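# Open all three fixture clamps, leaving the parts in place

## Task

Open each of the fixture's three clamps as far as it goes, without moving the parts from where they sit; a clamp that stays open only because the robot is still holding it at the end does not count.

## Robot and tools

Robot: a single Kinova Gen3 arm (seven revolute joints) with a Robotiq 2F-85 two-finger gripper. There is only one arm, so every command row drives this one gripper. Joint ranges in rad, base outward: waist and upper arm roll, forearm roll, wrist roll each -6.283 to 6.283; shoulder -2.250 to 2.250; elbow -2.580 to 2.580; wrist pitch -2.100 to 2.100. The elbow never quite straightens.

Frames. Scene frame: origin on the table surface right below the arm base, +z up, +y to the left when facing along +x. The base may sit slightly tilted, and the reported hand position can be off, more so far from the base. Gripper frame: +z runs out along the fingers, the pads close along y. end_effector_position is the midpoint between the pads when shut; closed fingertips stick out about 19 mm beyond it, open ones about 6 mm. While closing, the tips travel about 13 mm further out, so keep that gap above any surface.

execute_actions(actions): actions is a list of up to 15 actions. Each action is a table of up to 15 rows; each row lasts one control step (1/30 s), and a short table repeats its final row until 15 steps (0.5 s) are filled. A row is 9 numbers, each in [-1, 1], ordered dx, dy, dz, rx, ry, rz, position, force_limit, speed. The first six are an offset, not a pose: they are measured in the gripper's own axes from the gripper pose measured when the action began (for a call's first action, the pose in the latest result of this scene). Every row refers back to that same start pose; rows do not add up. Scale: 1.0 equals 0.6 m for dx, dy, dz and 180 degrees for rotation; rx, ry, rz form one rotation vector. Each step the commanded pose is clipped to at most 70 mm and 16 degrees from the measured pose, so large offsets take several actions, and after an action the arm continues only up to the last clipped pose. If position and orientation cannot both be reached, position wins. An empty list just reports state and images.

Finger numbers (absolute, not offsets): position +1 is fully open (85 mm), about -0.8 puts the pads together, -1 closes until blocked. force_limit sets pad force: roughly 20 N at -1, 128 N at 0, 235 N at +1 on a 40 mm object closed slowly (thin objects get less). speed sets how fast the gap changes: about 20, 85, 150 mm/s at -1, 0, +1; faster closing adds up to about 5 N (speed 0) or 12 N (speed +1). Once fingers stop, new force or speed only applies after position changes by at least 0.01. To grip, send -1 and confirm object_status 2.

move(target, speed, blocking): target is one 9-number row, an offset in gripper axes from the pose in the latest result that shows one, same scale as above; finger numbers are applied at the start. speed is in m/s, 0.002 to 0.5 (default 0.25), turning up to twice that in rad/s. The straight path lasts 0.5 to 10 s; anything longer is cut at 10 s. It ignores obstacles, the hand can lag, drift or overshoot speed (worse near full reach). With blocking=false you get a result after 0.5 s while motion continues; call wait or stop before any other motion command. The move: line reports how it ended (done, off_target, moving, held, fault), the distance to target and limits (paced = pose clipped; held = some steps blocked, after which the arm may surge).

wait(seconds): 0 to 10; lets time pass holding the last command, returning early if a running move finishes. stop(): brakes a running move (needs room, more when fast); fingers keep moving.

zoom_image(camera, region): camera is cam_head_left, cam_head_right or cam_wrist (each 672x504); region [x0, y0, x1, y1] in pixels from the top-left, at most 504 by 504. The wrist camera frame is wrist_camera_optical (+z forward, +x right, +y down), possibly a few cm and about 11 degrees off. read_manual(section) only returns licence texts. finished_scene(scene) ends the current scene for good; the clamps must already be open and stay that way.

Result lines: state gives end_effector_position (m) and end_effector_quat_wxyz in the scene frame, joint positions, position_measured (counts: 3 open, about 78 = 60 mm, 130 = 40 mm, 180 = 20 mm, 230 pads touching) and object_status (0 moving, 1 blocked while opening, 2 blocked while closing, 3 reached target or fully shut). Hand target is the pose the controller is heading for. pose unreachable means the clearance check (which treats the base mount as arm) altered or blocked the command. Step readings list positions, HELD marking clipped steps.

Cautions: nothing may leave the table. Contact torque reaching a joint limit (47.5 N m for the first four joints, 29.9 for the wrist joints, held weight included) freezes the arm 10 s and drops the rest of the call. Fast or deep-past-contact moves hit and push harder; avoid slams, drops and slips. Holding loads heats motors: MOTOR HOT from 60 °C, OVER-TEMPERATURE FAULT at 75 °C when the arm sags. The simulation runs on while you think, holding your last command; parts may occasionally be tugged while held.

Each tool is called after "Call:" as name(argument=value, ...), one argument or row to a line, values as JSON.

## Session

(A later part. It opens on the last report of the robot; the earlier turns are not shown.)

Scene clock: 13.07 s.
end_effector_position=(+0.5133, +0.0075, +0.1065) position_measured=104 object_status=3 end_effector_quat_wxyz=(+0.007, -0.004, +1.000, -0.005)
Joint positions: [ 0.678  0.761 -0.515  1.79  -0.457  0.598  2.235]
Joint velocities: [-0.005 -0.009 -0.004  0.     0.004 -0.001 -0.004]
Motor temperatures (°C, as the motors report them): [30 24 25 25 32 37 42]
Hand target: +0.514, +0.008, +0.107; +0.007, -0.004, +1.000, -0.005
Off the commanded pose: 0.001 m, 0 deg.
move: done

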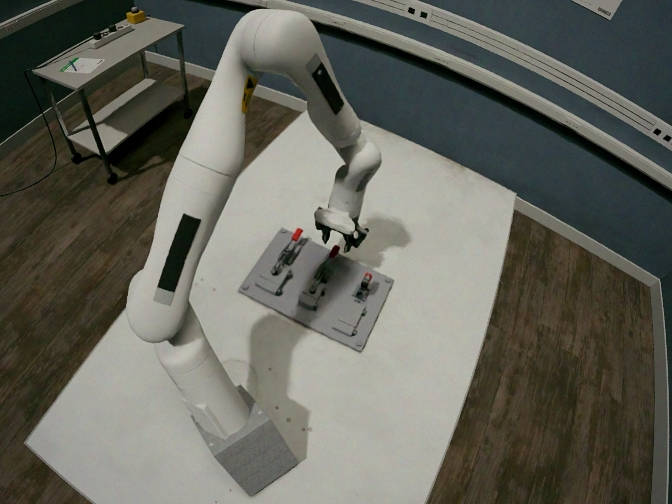

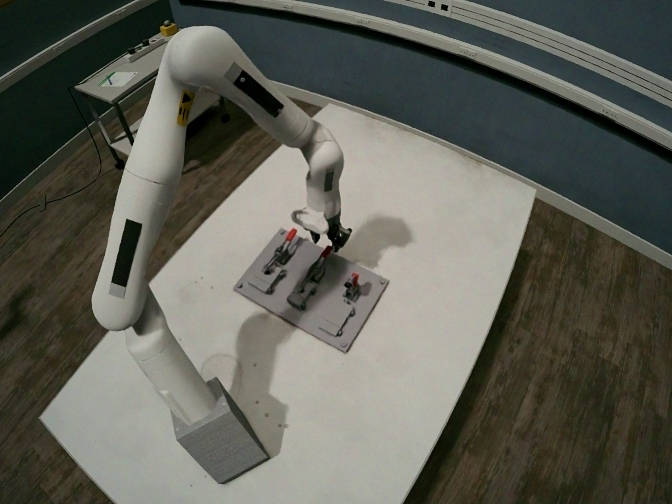

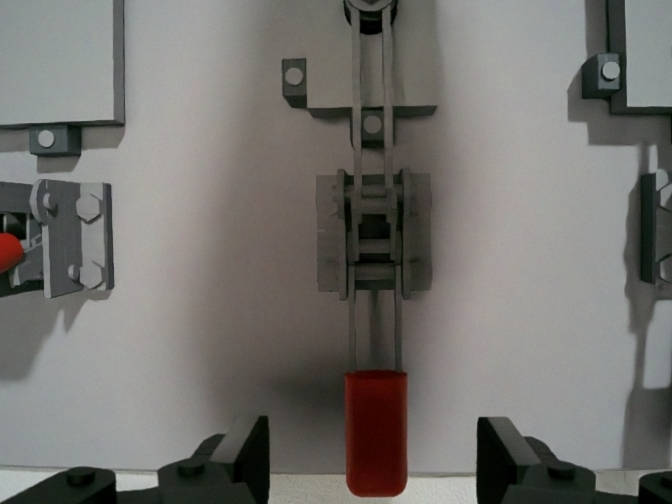

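Call:
move(
  target=[-0.003,0.002,0.096,0,0,0,0.2,-0.6,0.5],
  speed=0.1,
)

Call:
execute_actions(
  actions=[
    [[0,0,0,0,0,0,-1,-0.6,0.3]],
  ],
)

Scene clock: 14.03 s.
end_effector_position=(+0.5162, +0.0080, +0.0495) position_measured=104 object_status=3 end_effector_quat_wxyz=(+0.008, -0.004, +1.000, -0.005)
Joint positions: [ 0.605  0.866 -0.52   1.787 -0.467  0.47   2.239]
Joint velocities: [-0.004  0.005 -0.    -0.    -0.     0.     0.001]
Motor temperatures (°C, as the motors report them): [30 24 25 25 32 37 42]
Hand target: +0.516, +0.008, +0.049; +0.007, -0.004, +1.000, -0.005
Off the commanded pose: 0.001 m, 0 deg.
move: done

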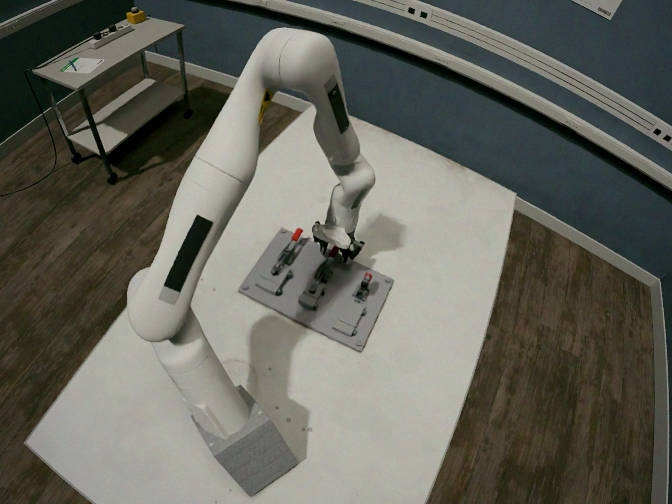

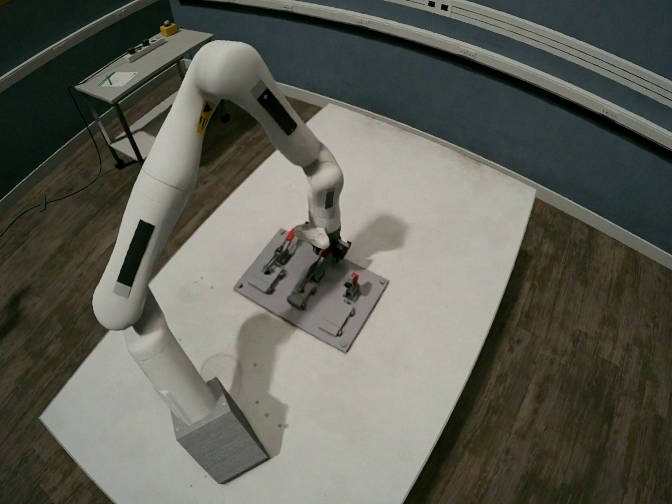

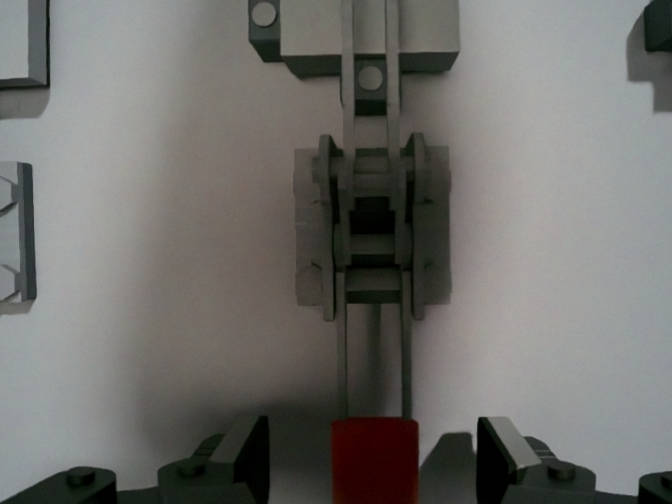

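Scene clock: 14.53 s.
end_effector_position=(+0.5162, +0.0084, +0.0495) position_measured=188 object_status=0 end_effector_quat_wxyz=(+0.008, -0.004, +1.000, -0.005)
Joint positions: [ 0.605  0.866 -0.52   1.787 -0.467  0.47   2.239]
Joint velocities: [-0.     0.     0.     0.     0.    -0.    -0.001]
Motor temperatures (°C, as the motors report them): [30 24 25 25 32 37 42]
Hand target: +0.516, +0.008, +0.049; +0.008, -0.004, +1.000, -0.005
Off the commanded pose: 0.000 m, 0 deg.
Step readings (end_effector_position):
0: (+0.5162, +0.0080, +0.0495)
1: (+0.5163, +0.0080, +0.0495)
2: (+0.5163, +0.0080, +0.0496)
4: (+0.5163, +0.0080, +0.0495)
8: (+0.5163, +0.0080, +0.0495)
15: end_effector_position above

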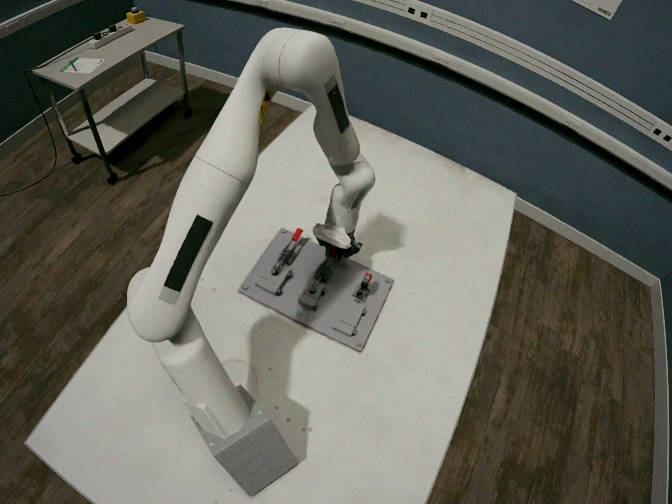

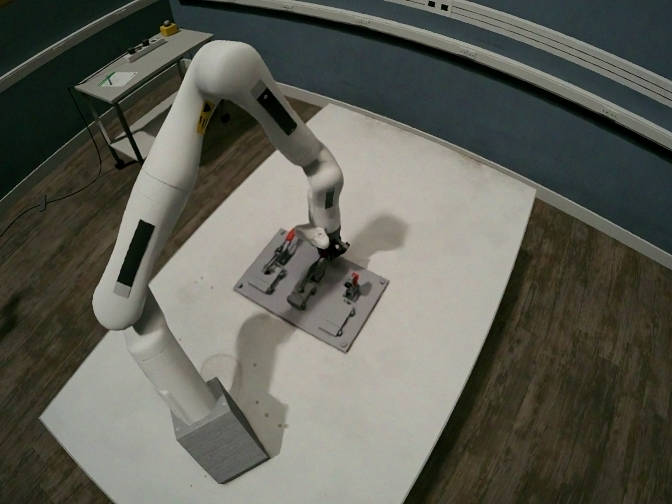

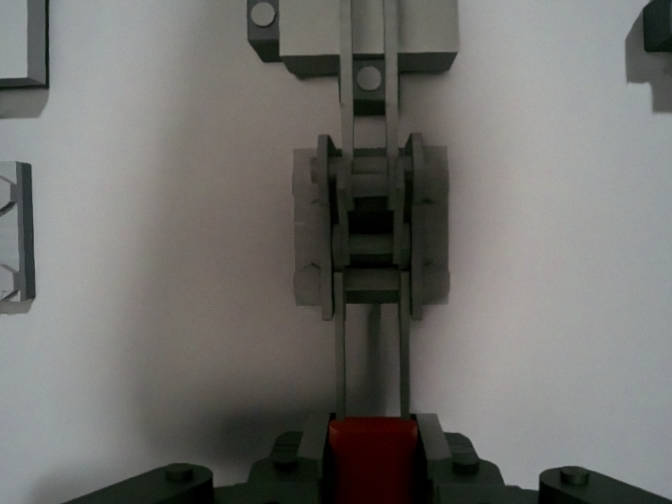

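Call:
move(
  target=[0.016,0,-0.027,0,0,0,-1,-0.6,0.3],
  speed=0.04,
)

Call:
move(
  target=[0.028,0,-0.02,0,0,0,-1,-0.6,0.3],
  speed=0.04,
)

Scene clock: 15.33 s.
end_effector_position=(+0.5081, +0.0082, +0.0647) position_measured=188 object_status=2 end_effector_quat_wxyz=(+0.009, -0.005, +1.000, -0.005)
Joint positions: [ 0.638  0.834 -0.532  1.819 -0.47   0.479  2.252]
Joint velocities: [ 0.001 -0.    -0.001  0.001 -0.001 -0.     0.002]
Motor temperatures (°C, as the motors report them): [30 24 25 25 32 37 42]
Hand target: +0.506, +0.008, +0.066; +0.007, -0.004, +1.000, -0.005
Off the commanded pose: 0.002 m, 0 deg.
move: done

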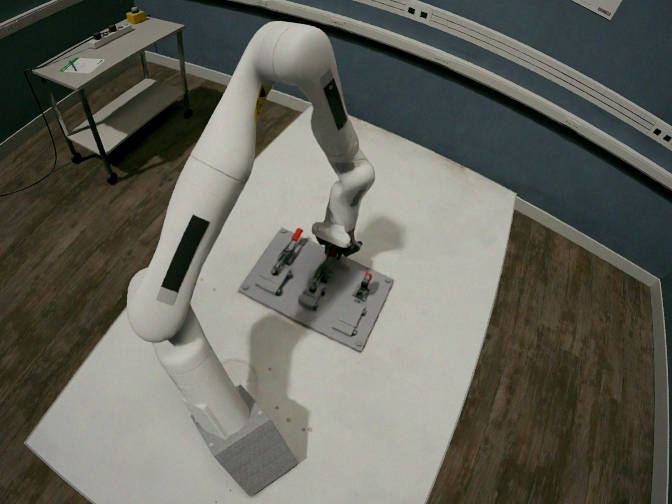

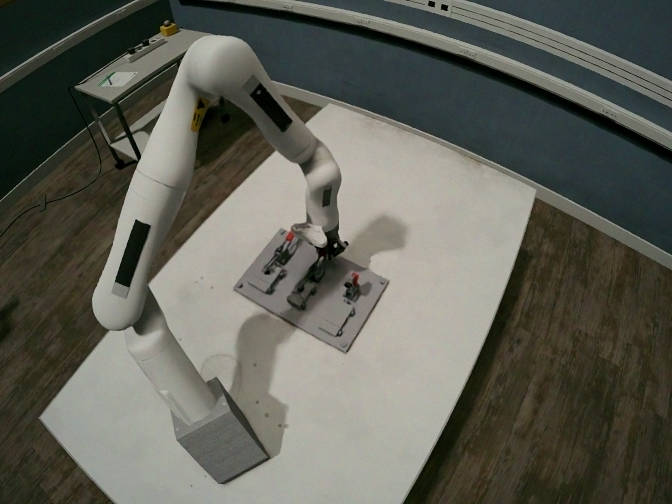

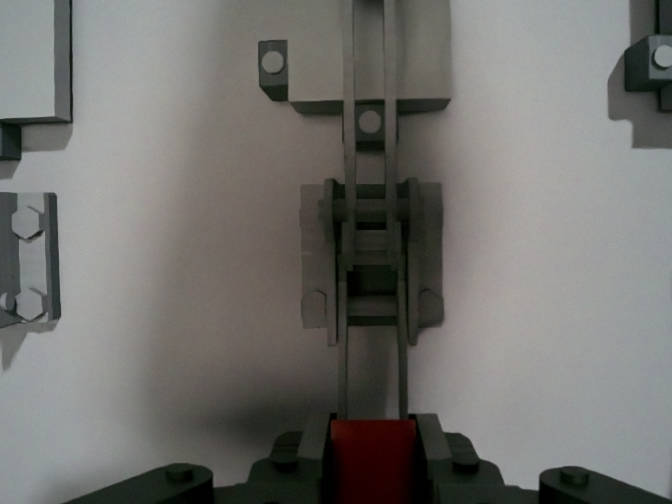

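Scene clock: 16.07 s.
end_effector_position=(+0.4953, +0.0079, +0.0759) position_measured=188 object_status=2 end_effector_quat_wxyz=(+0.013, -0.006, +1.000, -0.006)
Joint positions: [ 0.68   0.808 -0.554  1.87  -0.478  0.461  2.277]
Joint velocities: [ 0.001 -0.002 -0.     0.001 -0.002 -0.001  0.003]
Motor temperatures (°C, as the motors report them): [30 24 25 25 32 37 42]
Hand target: +0.491, +0.008, +0.076; +0.009, -0.005, +1.000, -0.005
Off the commanded pose: 0.004 m, 0 deg.
move: off_target

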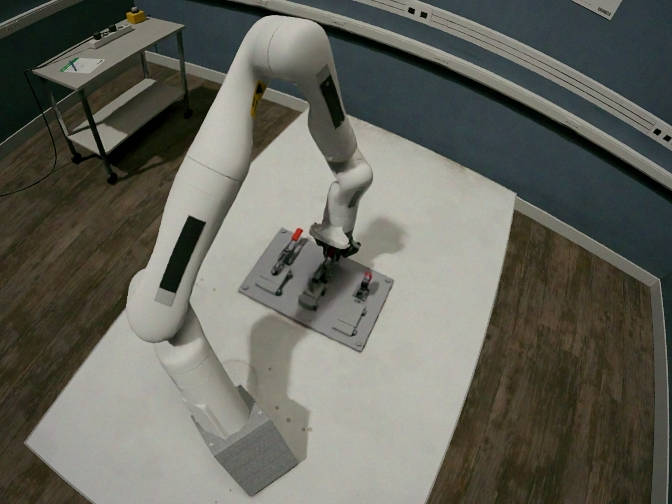

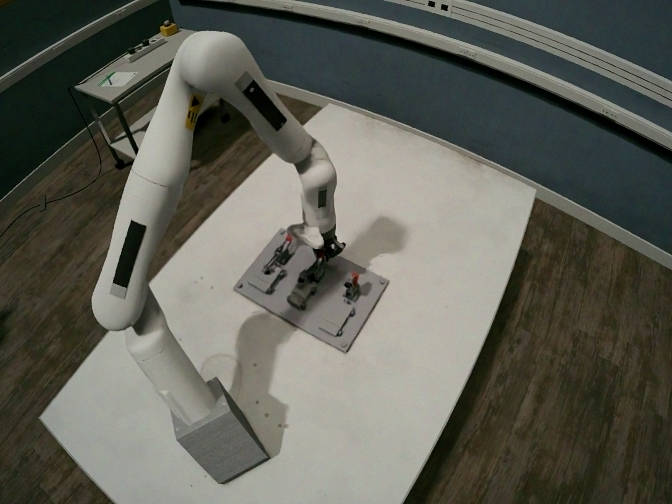

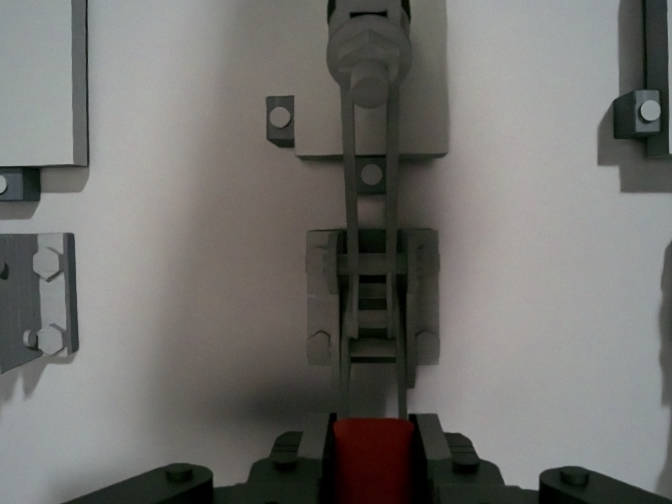

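Call:
move(
  target=[0.026,0,-0.016,0.002,-0.004,0,-1,-0.6,0.3],
  speed=0.04,
)

Scene clock: 16.87 s.
end_effector_position=(+0.4809, +0.0076, +0.0824) position_measured=188 object_status=2 end_effector_quat_wxyz=(+0.020, -0.005, +1.000, -0.009)
Joint positions: [ 0.723  0.79  -0.585  1.932 -0.493  0.417  2.307]
Joint velocities: [ 0.002 -0.    -0.001  0.001 -0.002 -0.001  0.002]
Motor temperatures (°C, as the motors report them): [30 24 25 25 32 37 42]
Hand target: +0.479, +0.008, +0.085; +0.019, -0.006, +1.000, -0.010
Off the commanded pose: 0.003 m, 0 deg.
move: done

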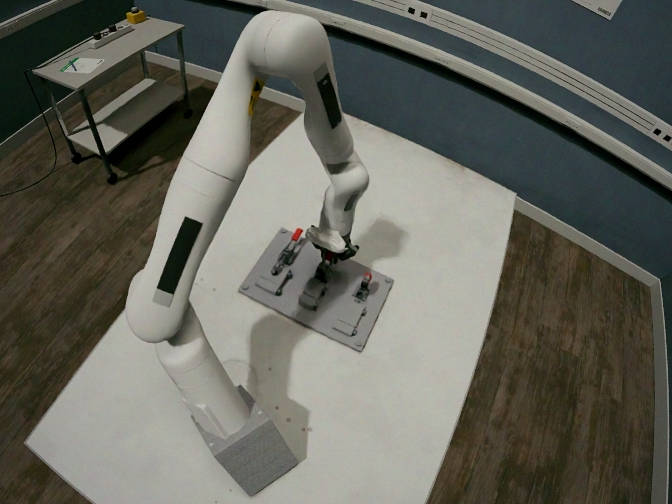

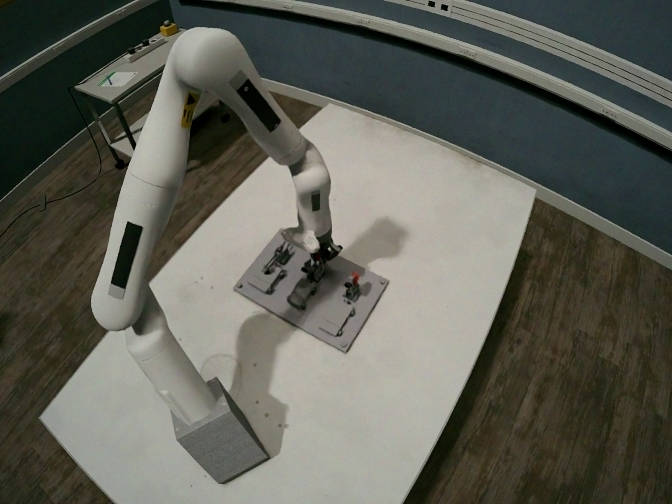

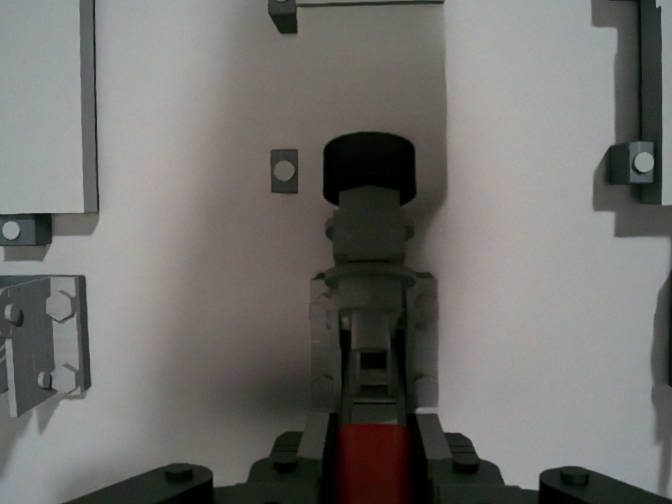

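Call:
execute_actions(
  actions=[
    [[0,0,0,0,0,0,0.2,-0.6,0.5]],
  ],
)

Call:
move(
  target=[-0.058,0,-0.042,-0.005,0.012,0,0.2,-0.6,0.5],
  speed=0.1,
)

Call:
execute_actions(
  actions=[
    [[0,0,0,0,0,0,-1,-0.6,1]],
  ],
)

Scene clock: 17.50 s.
end_effector_position=(+0.4809, +0.0076, +0.0824) position_measured=104 object_status=0 end_effector_quat_wxyz=(+0.020, -0.005, +1.000, -0.009)
Joint positions: [ 0.723  0.79  -0.585  1.932 -0.494  0.417  2.307]
Joint velocities: [ 0.    -0.001 -0.     0.    -0.    -0.    -0.001]
Motor temperatures (°C, as the motors report them): [30 24 25 25 32 37 42]
Hand target: +0.481, +0.008, +0.082; +0.020, -0.005, +1.000, -0.009
Off the commanded pose: 0.000 m, 0 deg.
Step readings (end_effector_position):
0: (+0.4809, +0.0076, +0.0824)
1: (+0.4810, +0.0077, +0.0819)
2: (+0.4818, +0.0076, +0.0810)
4: (+0.4811, +0.0078, +0.0817)
8: (+0.4808, +0.0077, +0.0822)
15: end_effector_position above

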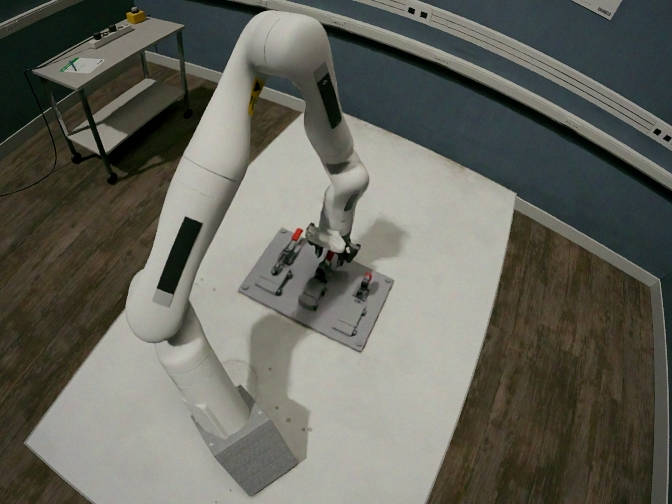

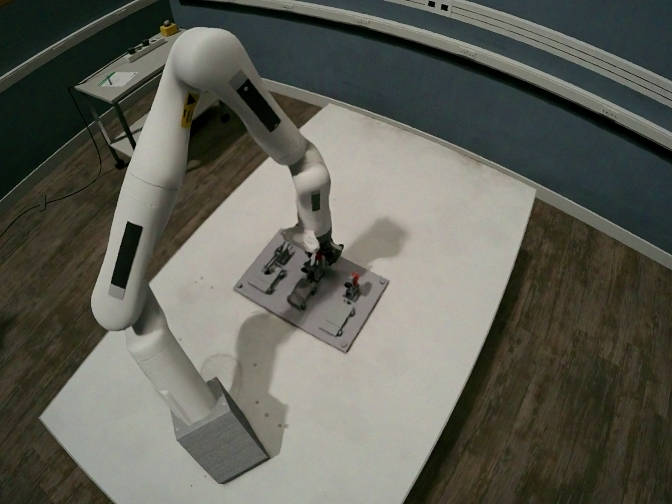

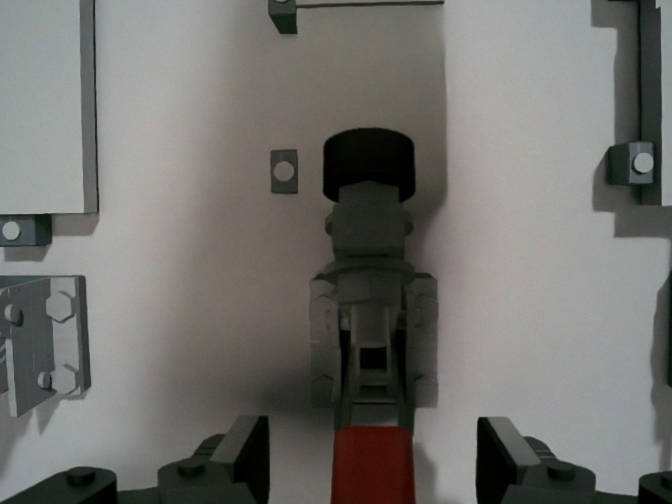

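Scene clock: 18.27 s.
end_effector_position=(+0.5147, +0.0084, +0.1090) position_measured=104 object_status=3 end_effector_quat_wxyz=(+0.001, -0.005, +1.000, -0.001)
Joint positions: [ 0.675  0.762 -0.51   1.77  -0.447  0.629  2.225]
Joint velocities: [-0.003 -0.    -0.002 -0.001  0.001 -0.    -0.   ]
Motor temperatures (°C, as the motors report them): [30 24 25 25 32 37 42]
Hand target: +0.515, +0.009, +0.109; +0.001, -0.005, +1.000, -0.001
Off the commanded pose: 0.000 m, 0 deg.
move: done

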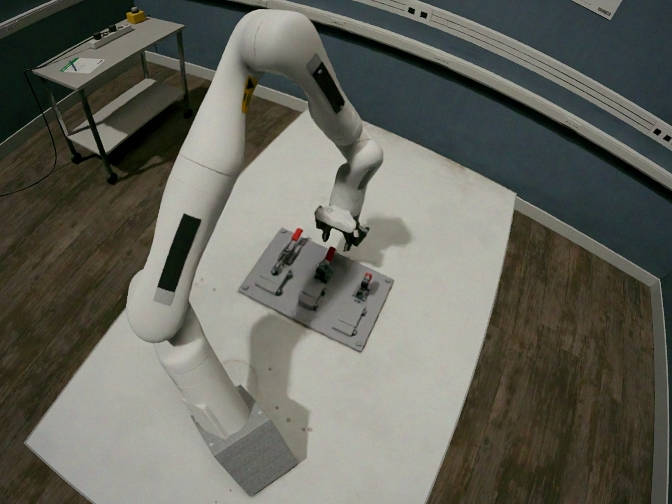

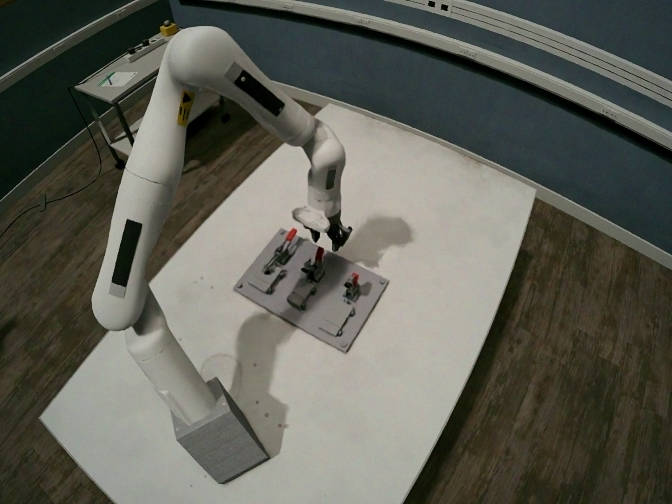

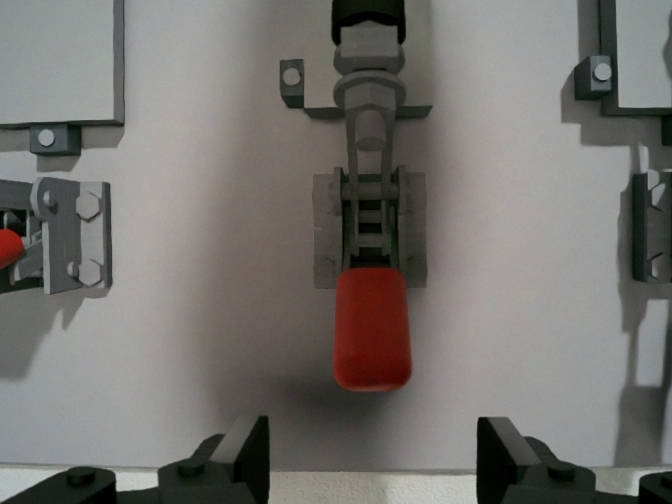

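Scene clock: 18.77 s.
end_effector_position=(+0.5147, +0.0084, +0.1090) position_measured=231 object_status=0 end_effector_quat_wxyz=(+0.001, -0.005, +1.000, -0.001)
Joint positions: [ 0.675  0.762 -0.51   1.77  -0.447  0.629  2.225]
Joint velocities: [-0.    -0.     0.     0.     0.     0.     0.001]
Motor temperatures (°C, as the motors report them): [30 24 25 25 32 37 42]
Hand target: +0.515, +0.008, +0.109; +0.001, -0.005, +1.000, -0.001
Off the commanded pose: 0.000 m, 0 deg.
Step readings (end_effector_position):
0: (+0.5147, +0.0084, +0.1090)
1: (+0.5147, +0.0084, +0.1091)
2: (+0.5147, +0.0083, +0.1091)
4: (+0.5147, +0.0083, +0.1091)
8: (+0.5147, +0.0084, +0.1090)
15: end_effector_position above

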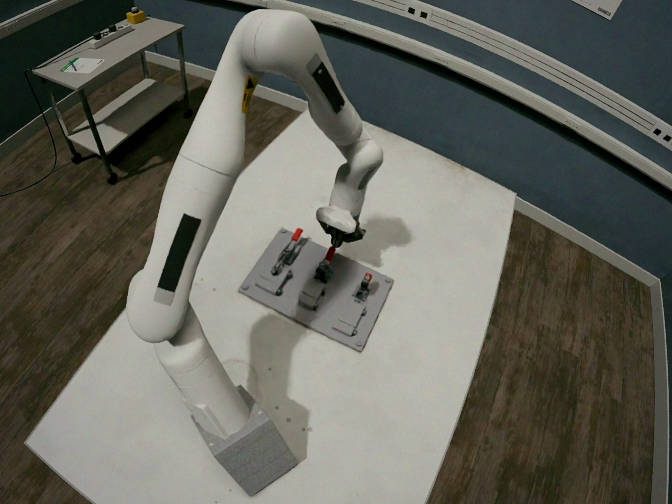

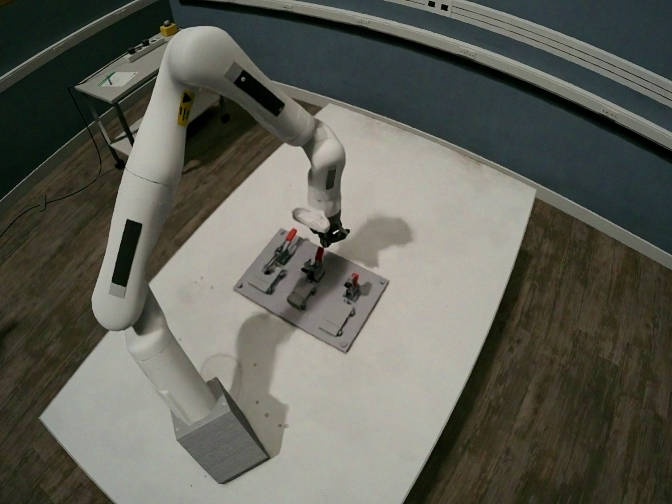

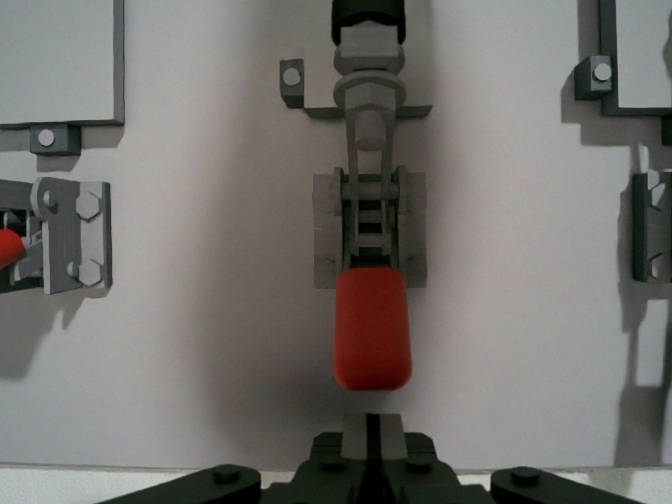

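Call:
move(
  target=[0,0,0.012,0,0,0,-1,-0.6,1],
  speed=0.05,
)

Call:
move(
  target=[0.055,0,-0.008,0,0,0,-1,-0.6,1],
  speed=0.035,
)

Scene clock: 19.63 s.
end_effector_position=(+0.5148, +0.0084, +0.1019) position_measured=231 object_status=3 end_effector_quat_wxyz=(+0.001, -0.005, +1.000, -0.002)
Joint positions: [ 0.666  0.774 -0.511  1.772 -0.448  0.612  2.226]
Joint velocities: [-0.001  0.002 -0.    -0.    -0.    -0.     0.003]
Motor temperatures (°C, as the motors report them): [30 24 25 25 32 37 42]
Hand target: +0.515, +0.008, +0.102; +0.001, -0.005, +1.000, -0.001
Off the commanded pose: 0.000 m, 0 deg.
move: done

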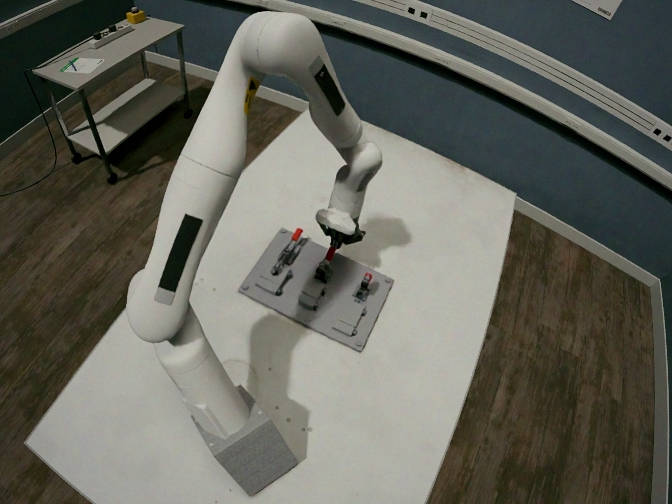

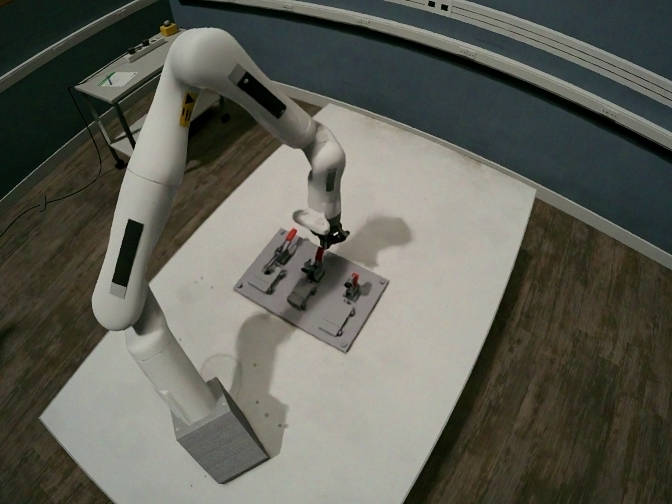

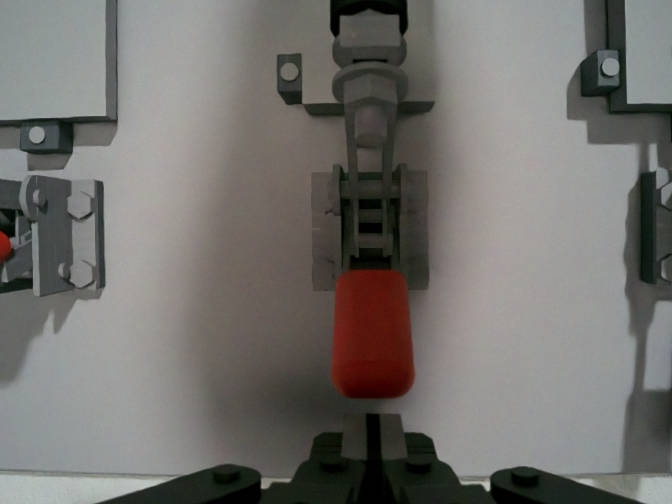

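Scene clock: 20.83 s.
end_effector_position=(+0.4855, +0.0079, +0.1073) position_measured=231 object_status=3 end_effector_quat_wxyz=(+0.005, -0.006, +1.000, -0.003)
Joint positions: [ 0.728  0.748 -0.549  1.877 -0.47   0.551  2.28 ]
Joint velocities: [ 0.002 -0.002  0.     0.001 -0.002  0.001  0.002]
Motor temperatures (°C, as the motors report them): [30 24 25 25 32 37 42]
Hand target: +0.482, +0.008, +0.107; +0.001, -0.005, +1.000, -0.002
Off the commanded pose: 0.004 m, 0 deg.
move: off_target

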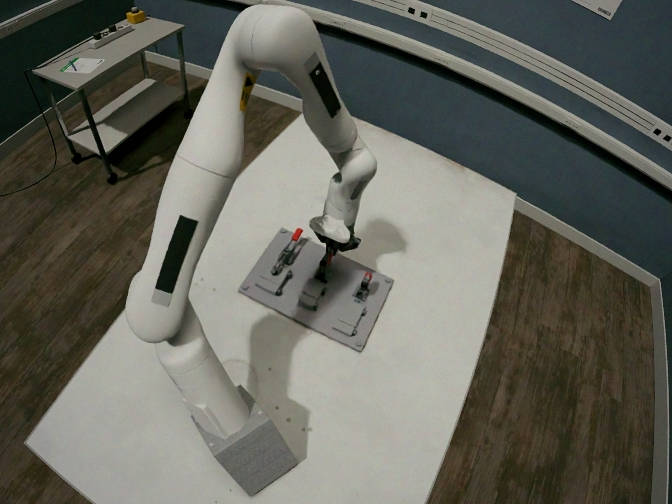

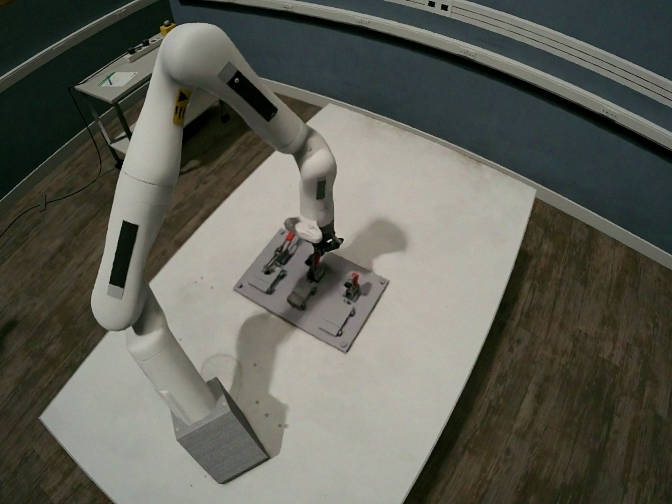

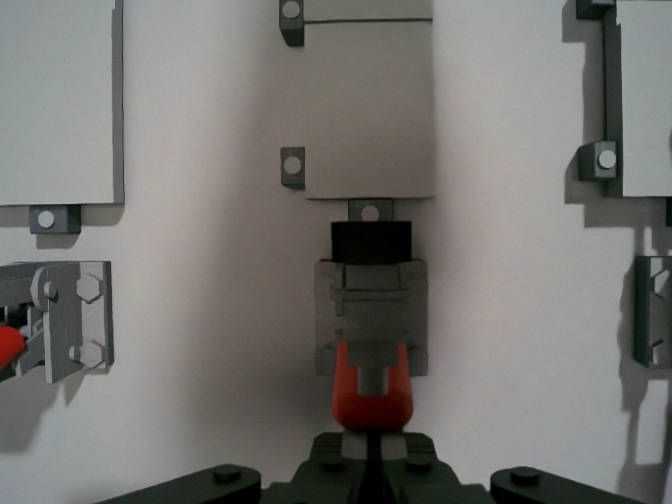

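Push slightly more to confirm the stop.

Call:
move(
  target=[0.012,0,0,0,0.002,0,-1,-0.6,1],
  speed=0.02,
)

Call:
move(
  target=[-0.02,0,-0.005,0,0.002,0,0.2,-0.6,0.5],
  speed=0.08,
)

Call:
move(
  target=[-0.025,0.18,0,0,0,0,0.2,-0.6,0.5],
  speed=0.2,
)

Scene clock: 21.70 s.
end_effector_position=(+0.4852, +0.0077, +0.1087) position_measured=231 object_status=3 end_effector_quat_wxyz=(+0.008, -0.008, +1.000, -0.005)
Joint positions: [ 0.733  0.743 -0.554  1.885 -0.473  0.54   2.287]
Joint velocities: [-0.001 -0.001  0.001  0.    -0.002  0.     0.001]
Motor temperatures (°C, as the motors report them): [30 24 25 25 32 37 42]
Hand target: +0.478, +0.008, +0.107; +0.002, -0.006, +1.000, -0.003
Off the commanded pose: 0.007 m, 1 deg.
move: off_target

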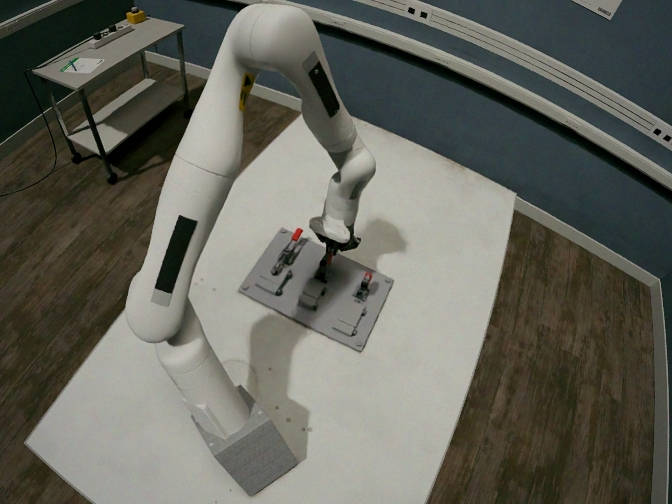

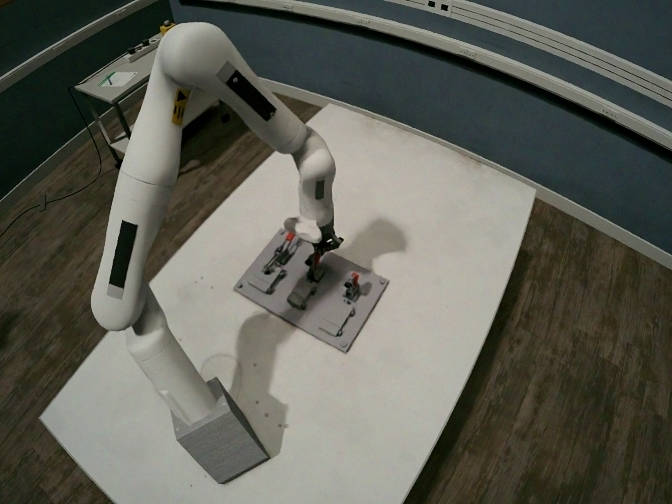

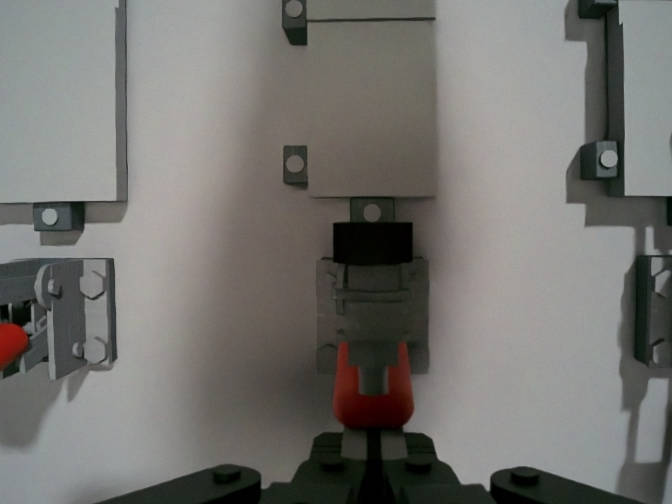

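Scene clock: 22.50 s.
end_effector_position=(+0.4972, +0.0080, +0.1120) position_measured=104 object_status=0 end_effector_quat_wxyz=(+0.005, -0.007, +1.000, -0.005)
Joint positions: [ 0.71   0.742 -0.533  1.839 -0.461  0.583  2.261]
Joint velocities: [-0.001  0.001 -0.    -0.     0.001  0.     0.   ]
Motor temperatures (°C, as the motors report them): [30 24 25 25 32 37 42]
Hand target: +0.497, +0.008, +0.112; +0.005, -0.008, +1.000, -0.005
Off the commanded pose: 0.000 m, 0 deg.
move: done

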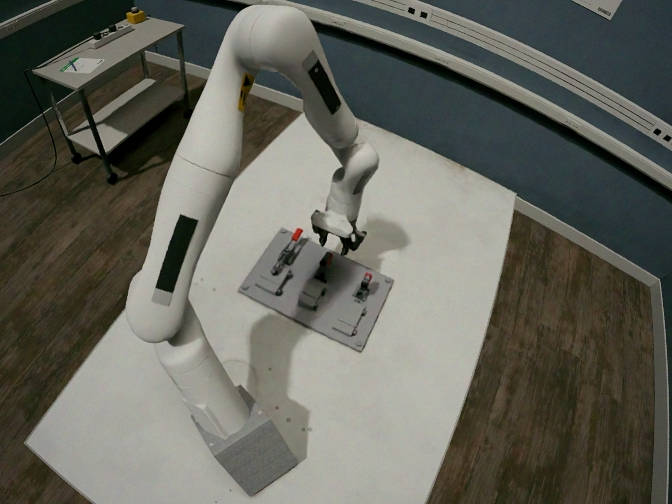

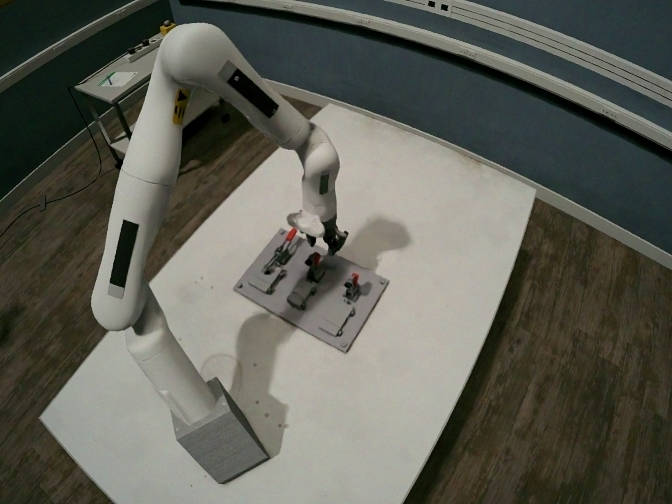

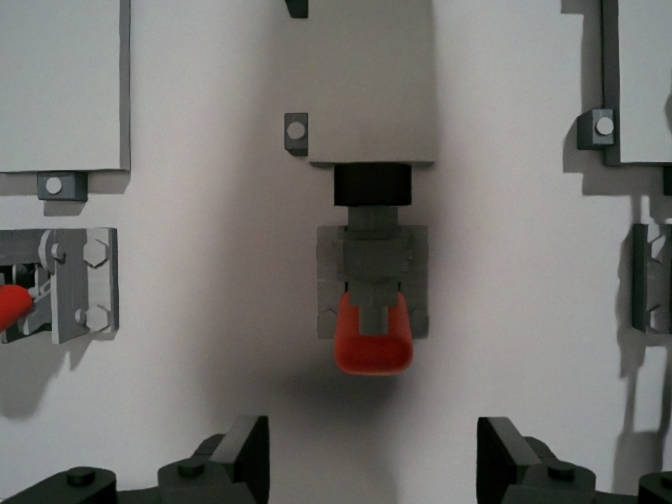

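Scene clock: 23.37 s.
end_effector_position=(+0.5102, +0.1152, +0.1111) position_measured=104 object_status=3 end_effector_quat_wxyz=(+0.005, -0.007, +1.000, -0.005)
Joint positions: [ 0.526  0.592 -0.544  1.866 -0.504  0.575  2.058]
Joint velocities: [-0.009 -0.007 -0.007 -0.     0.007 -0.    -0.005]
Motor temperatures (°C, as the motors report them): [30 24 25 25 32 37 42]
Hand target: +0.510, +0.116, +0.111; +0.005, -0.007, +1.000, -0.005
Off the commanded pose: 0.001 m, 0 deg.
move: done

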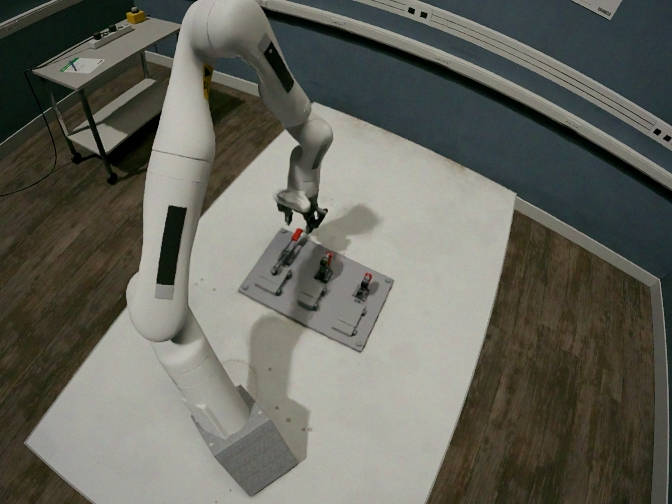

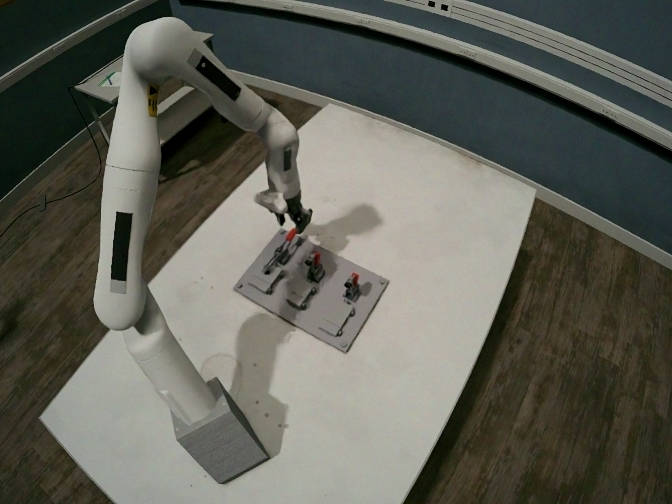

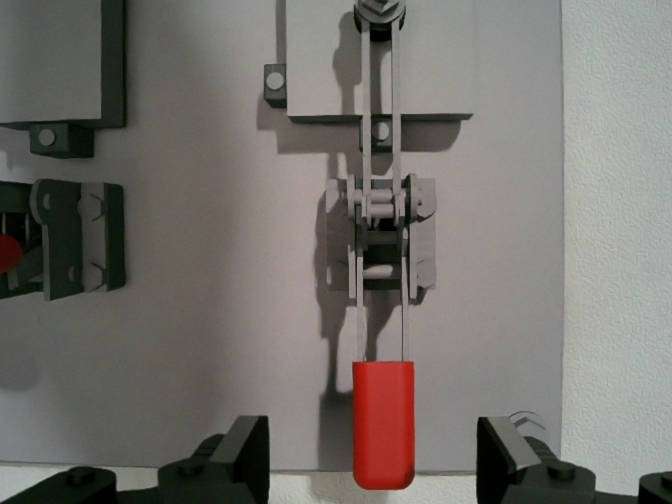

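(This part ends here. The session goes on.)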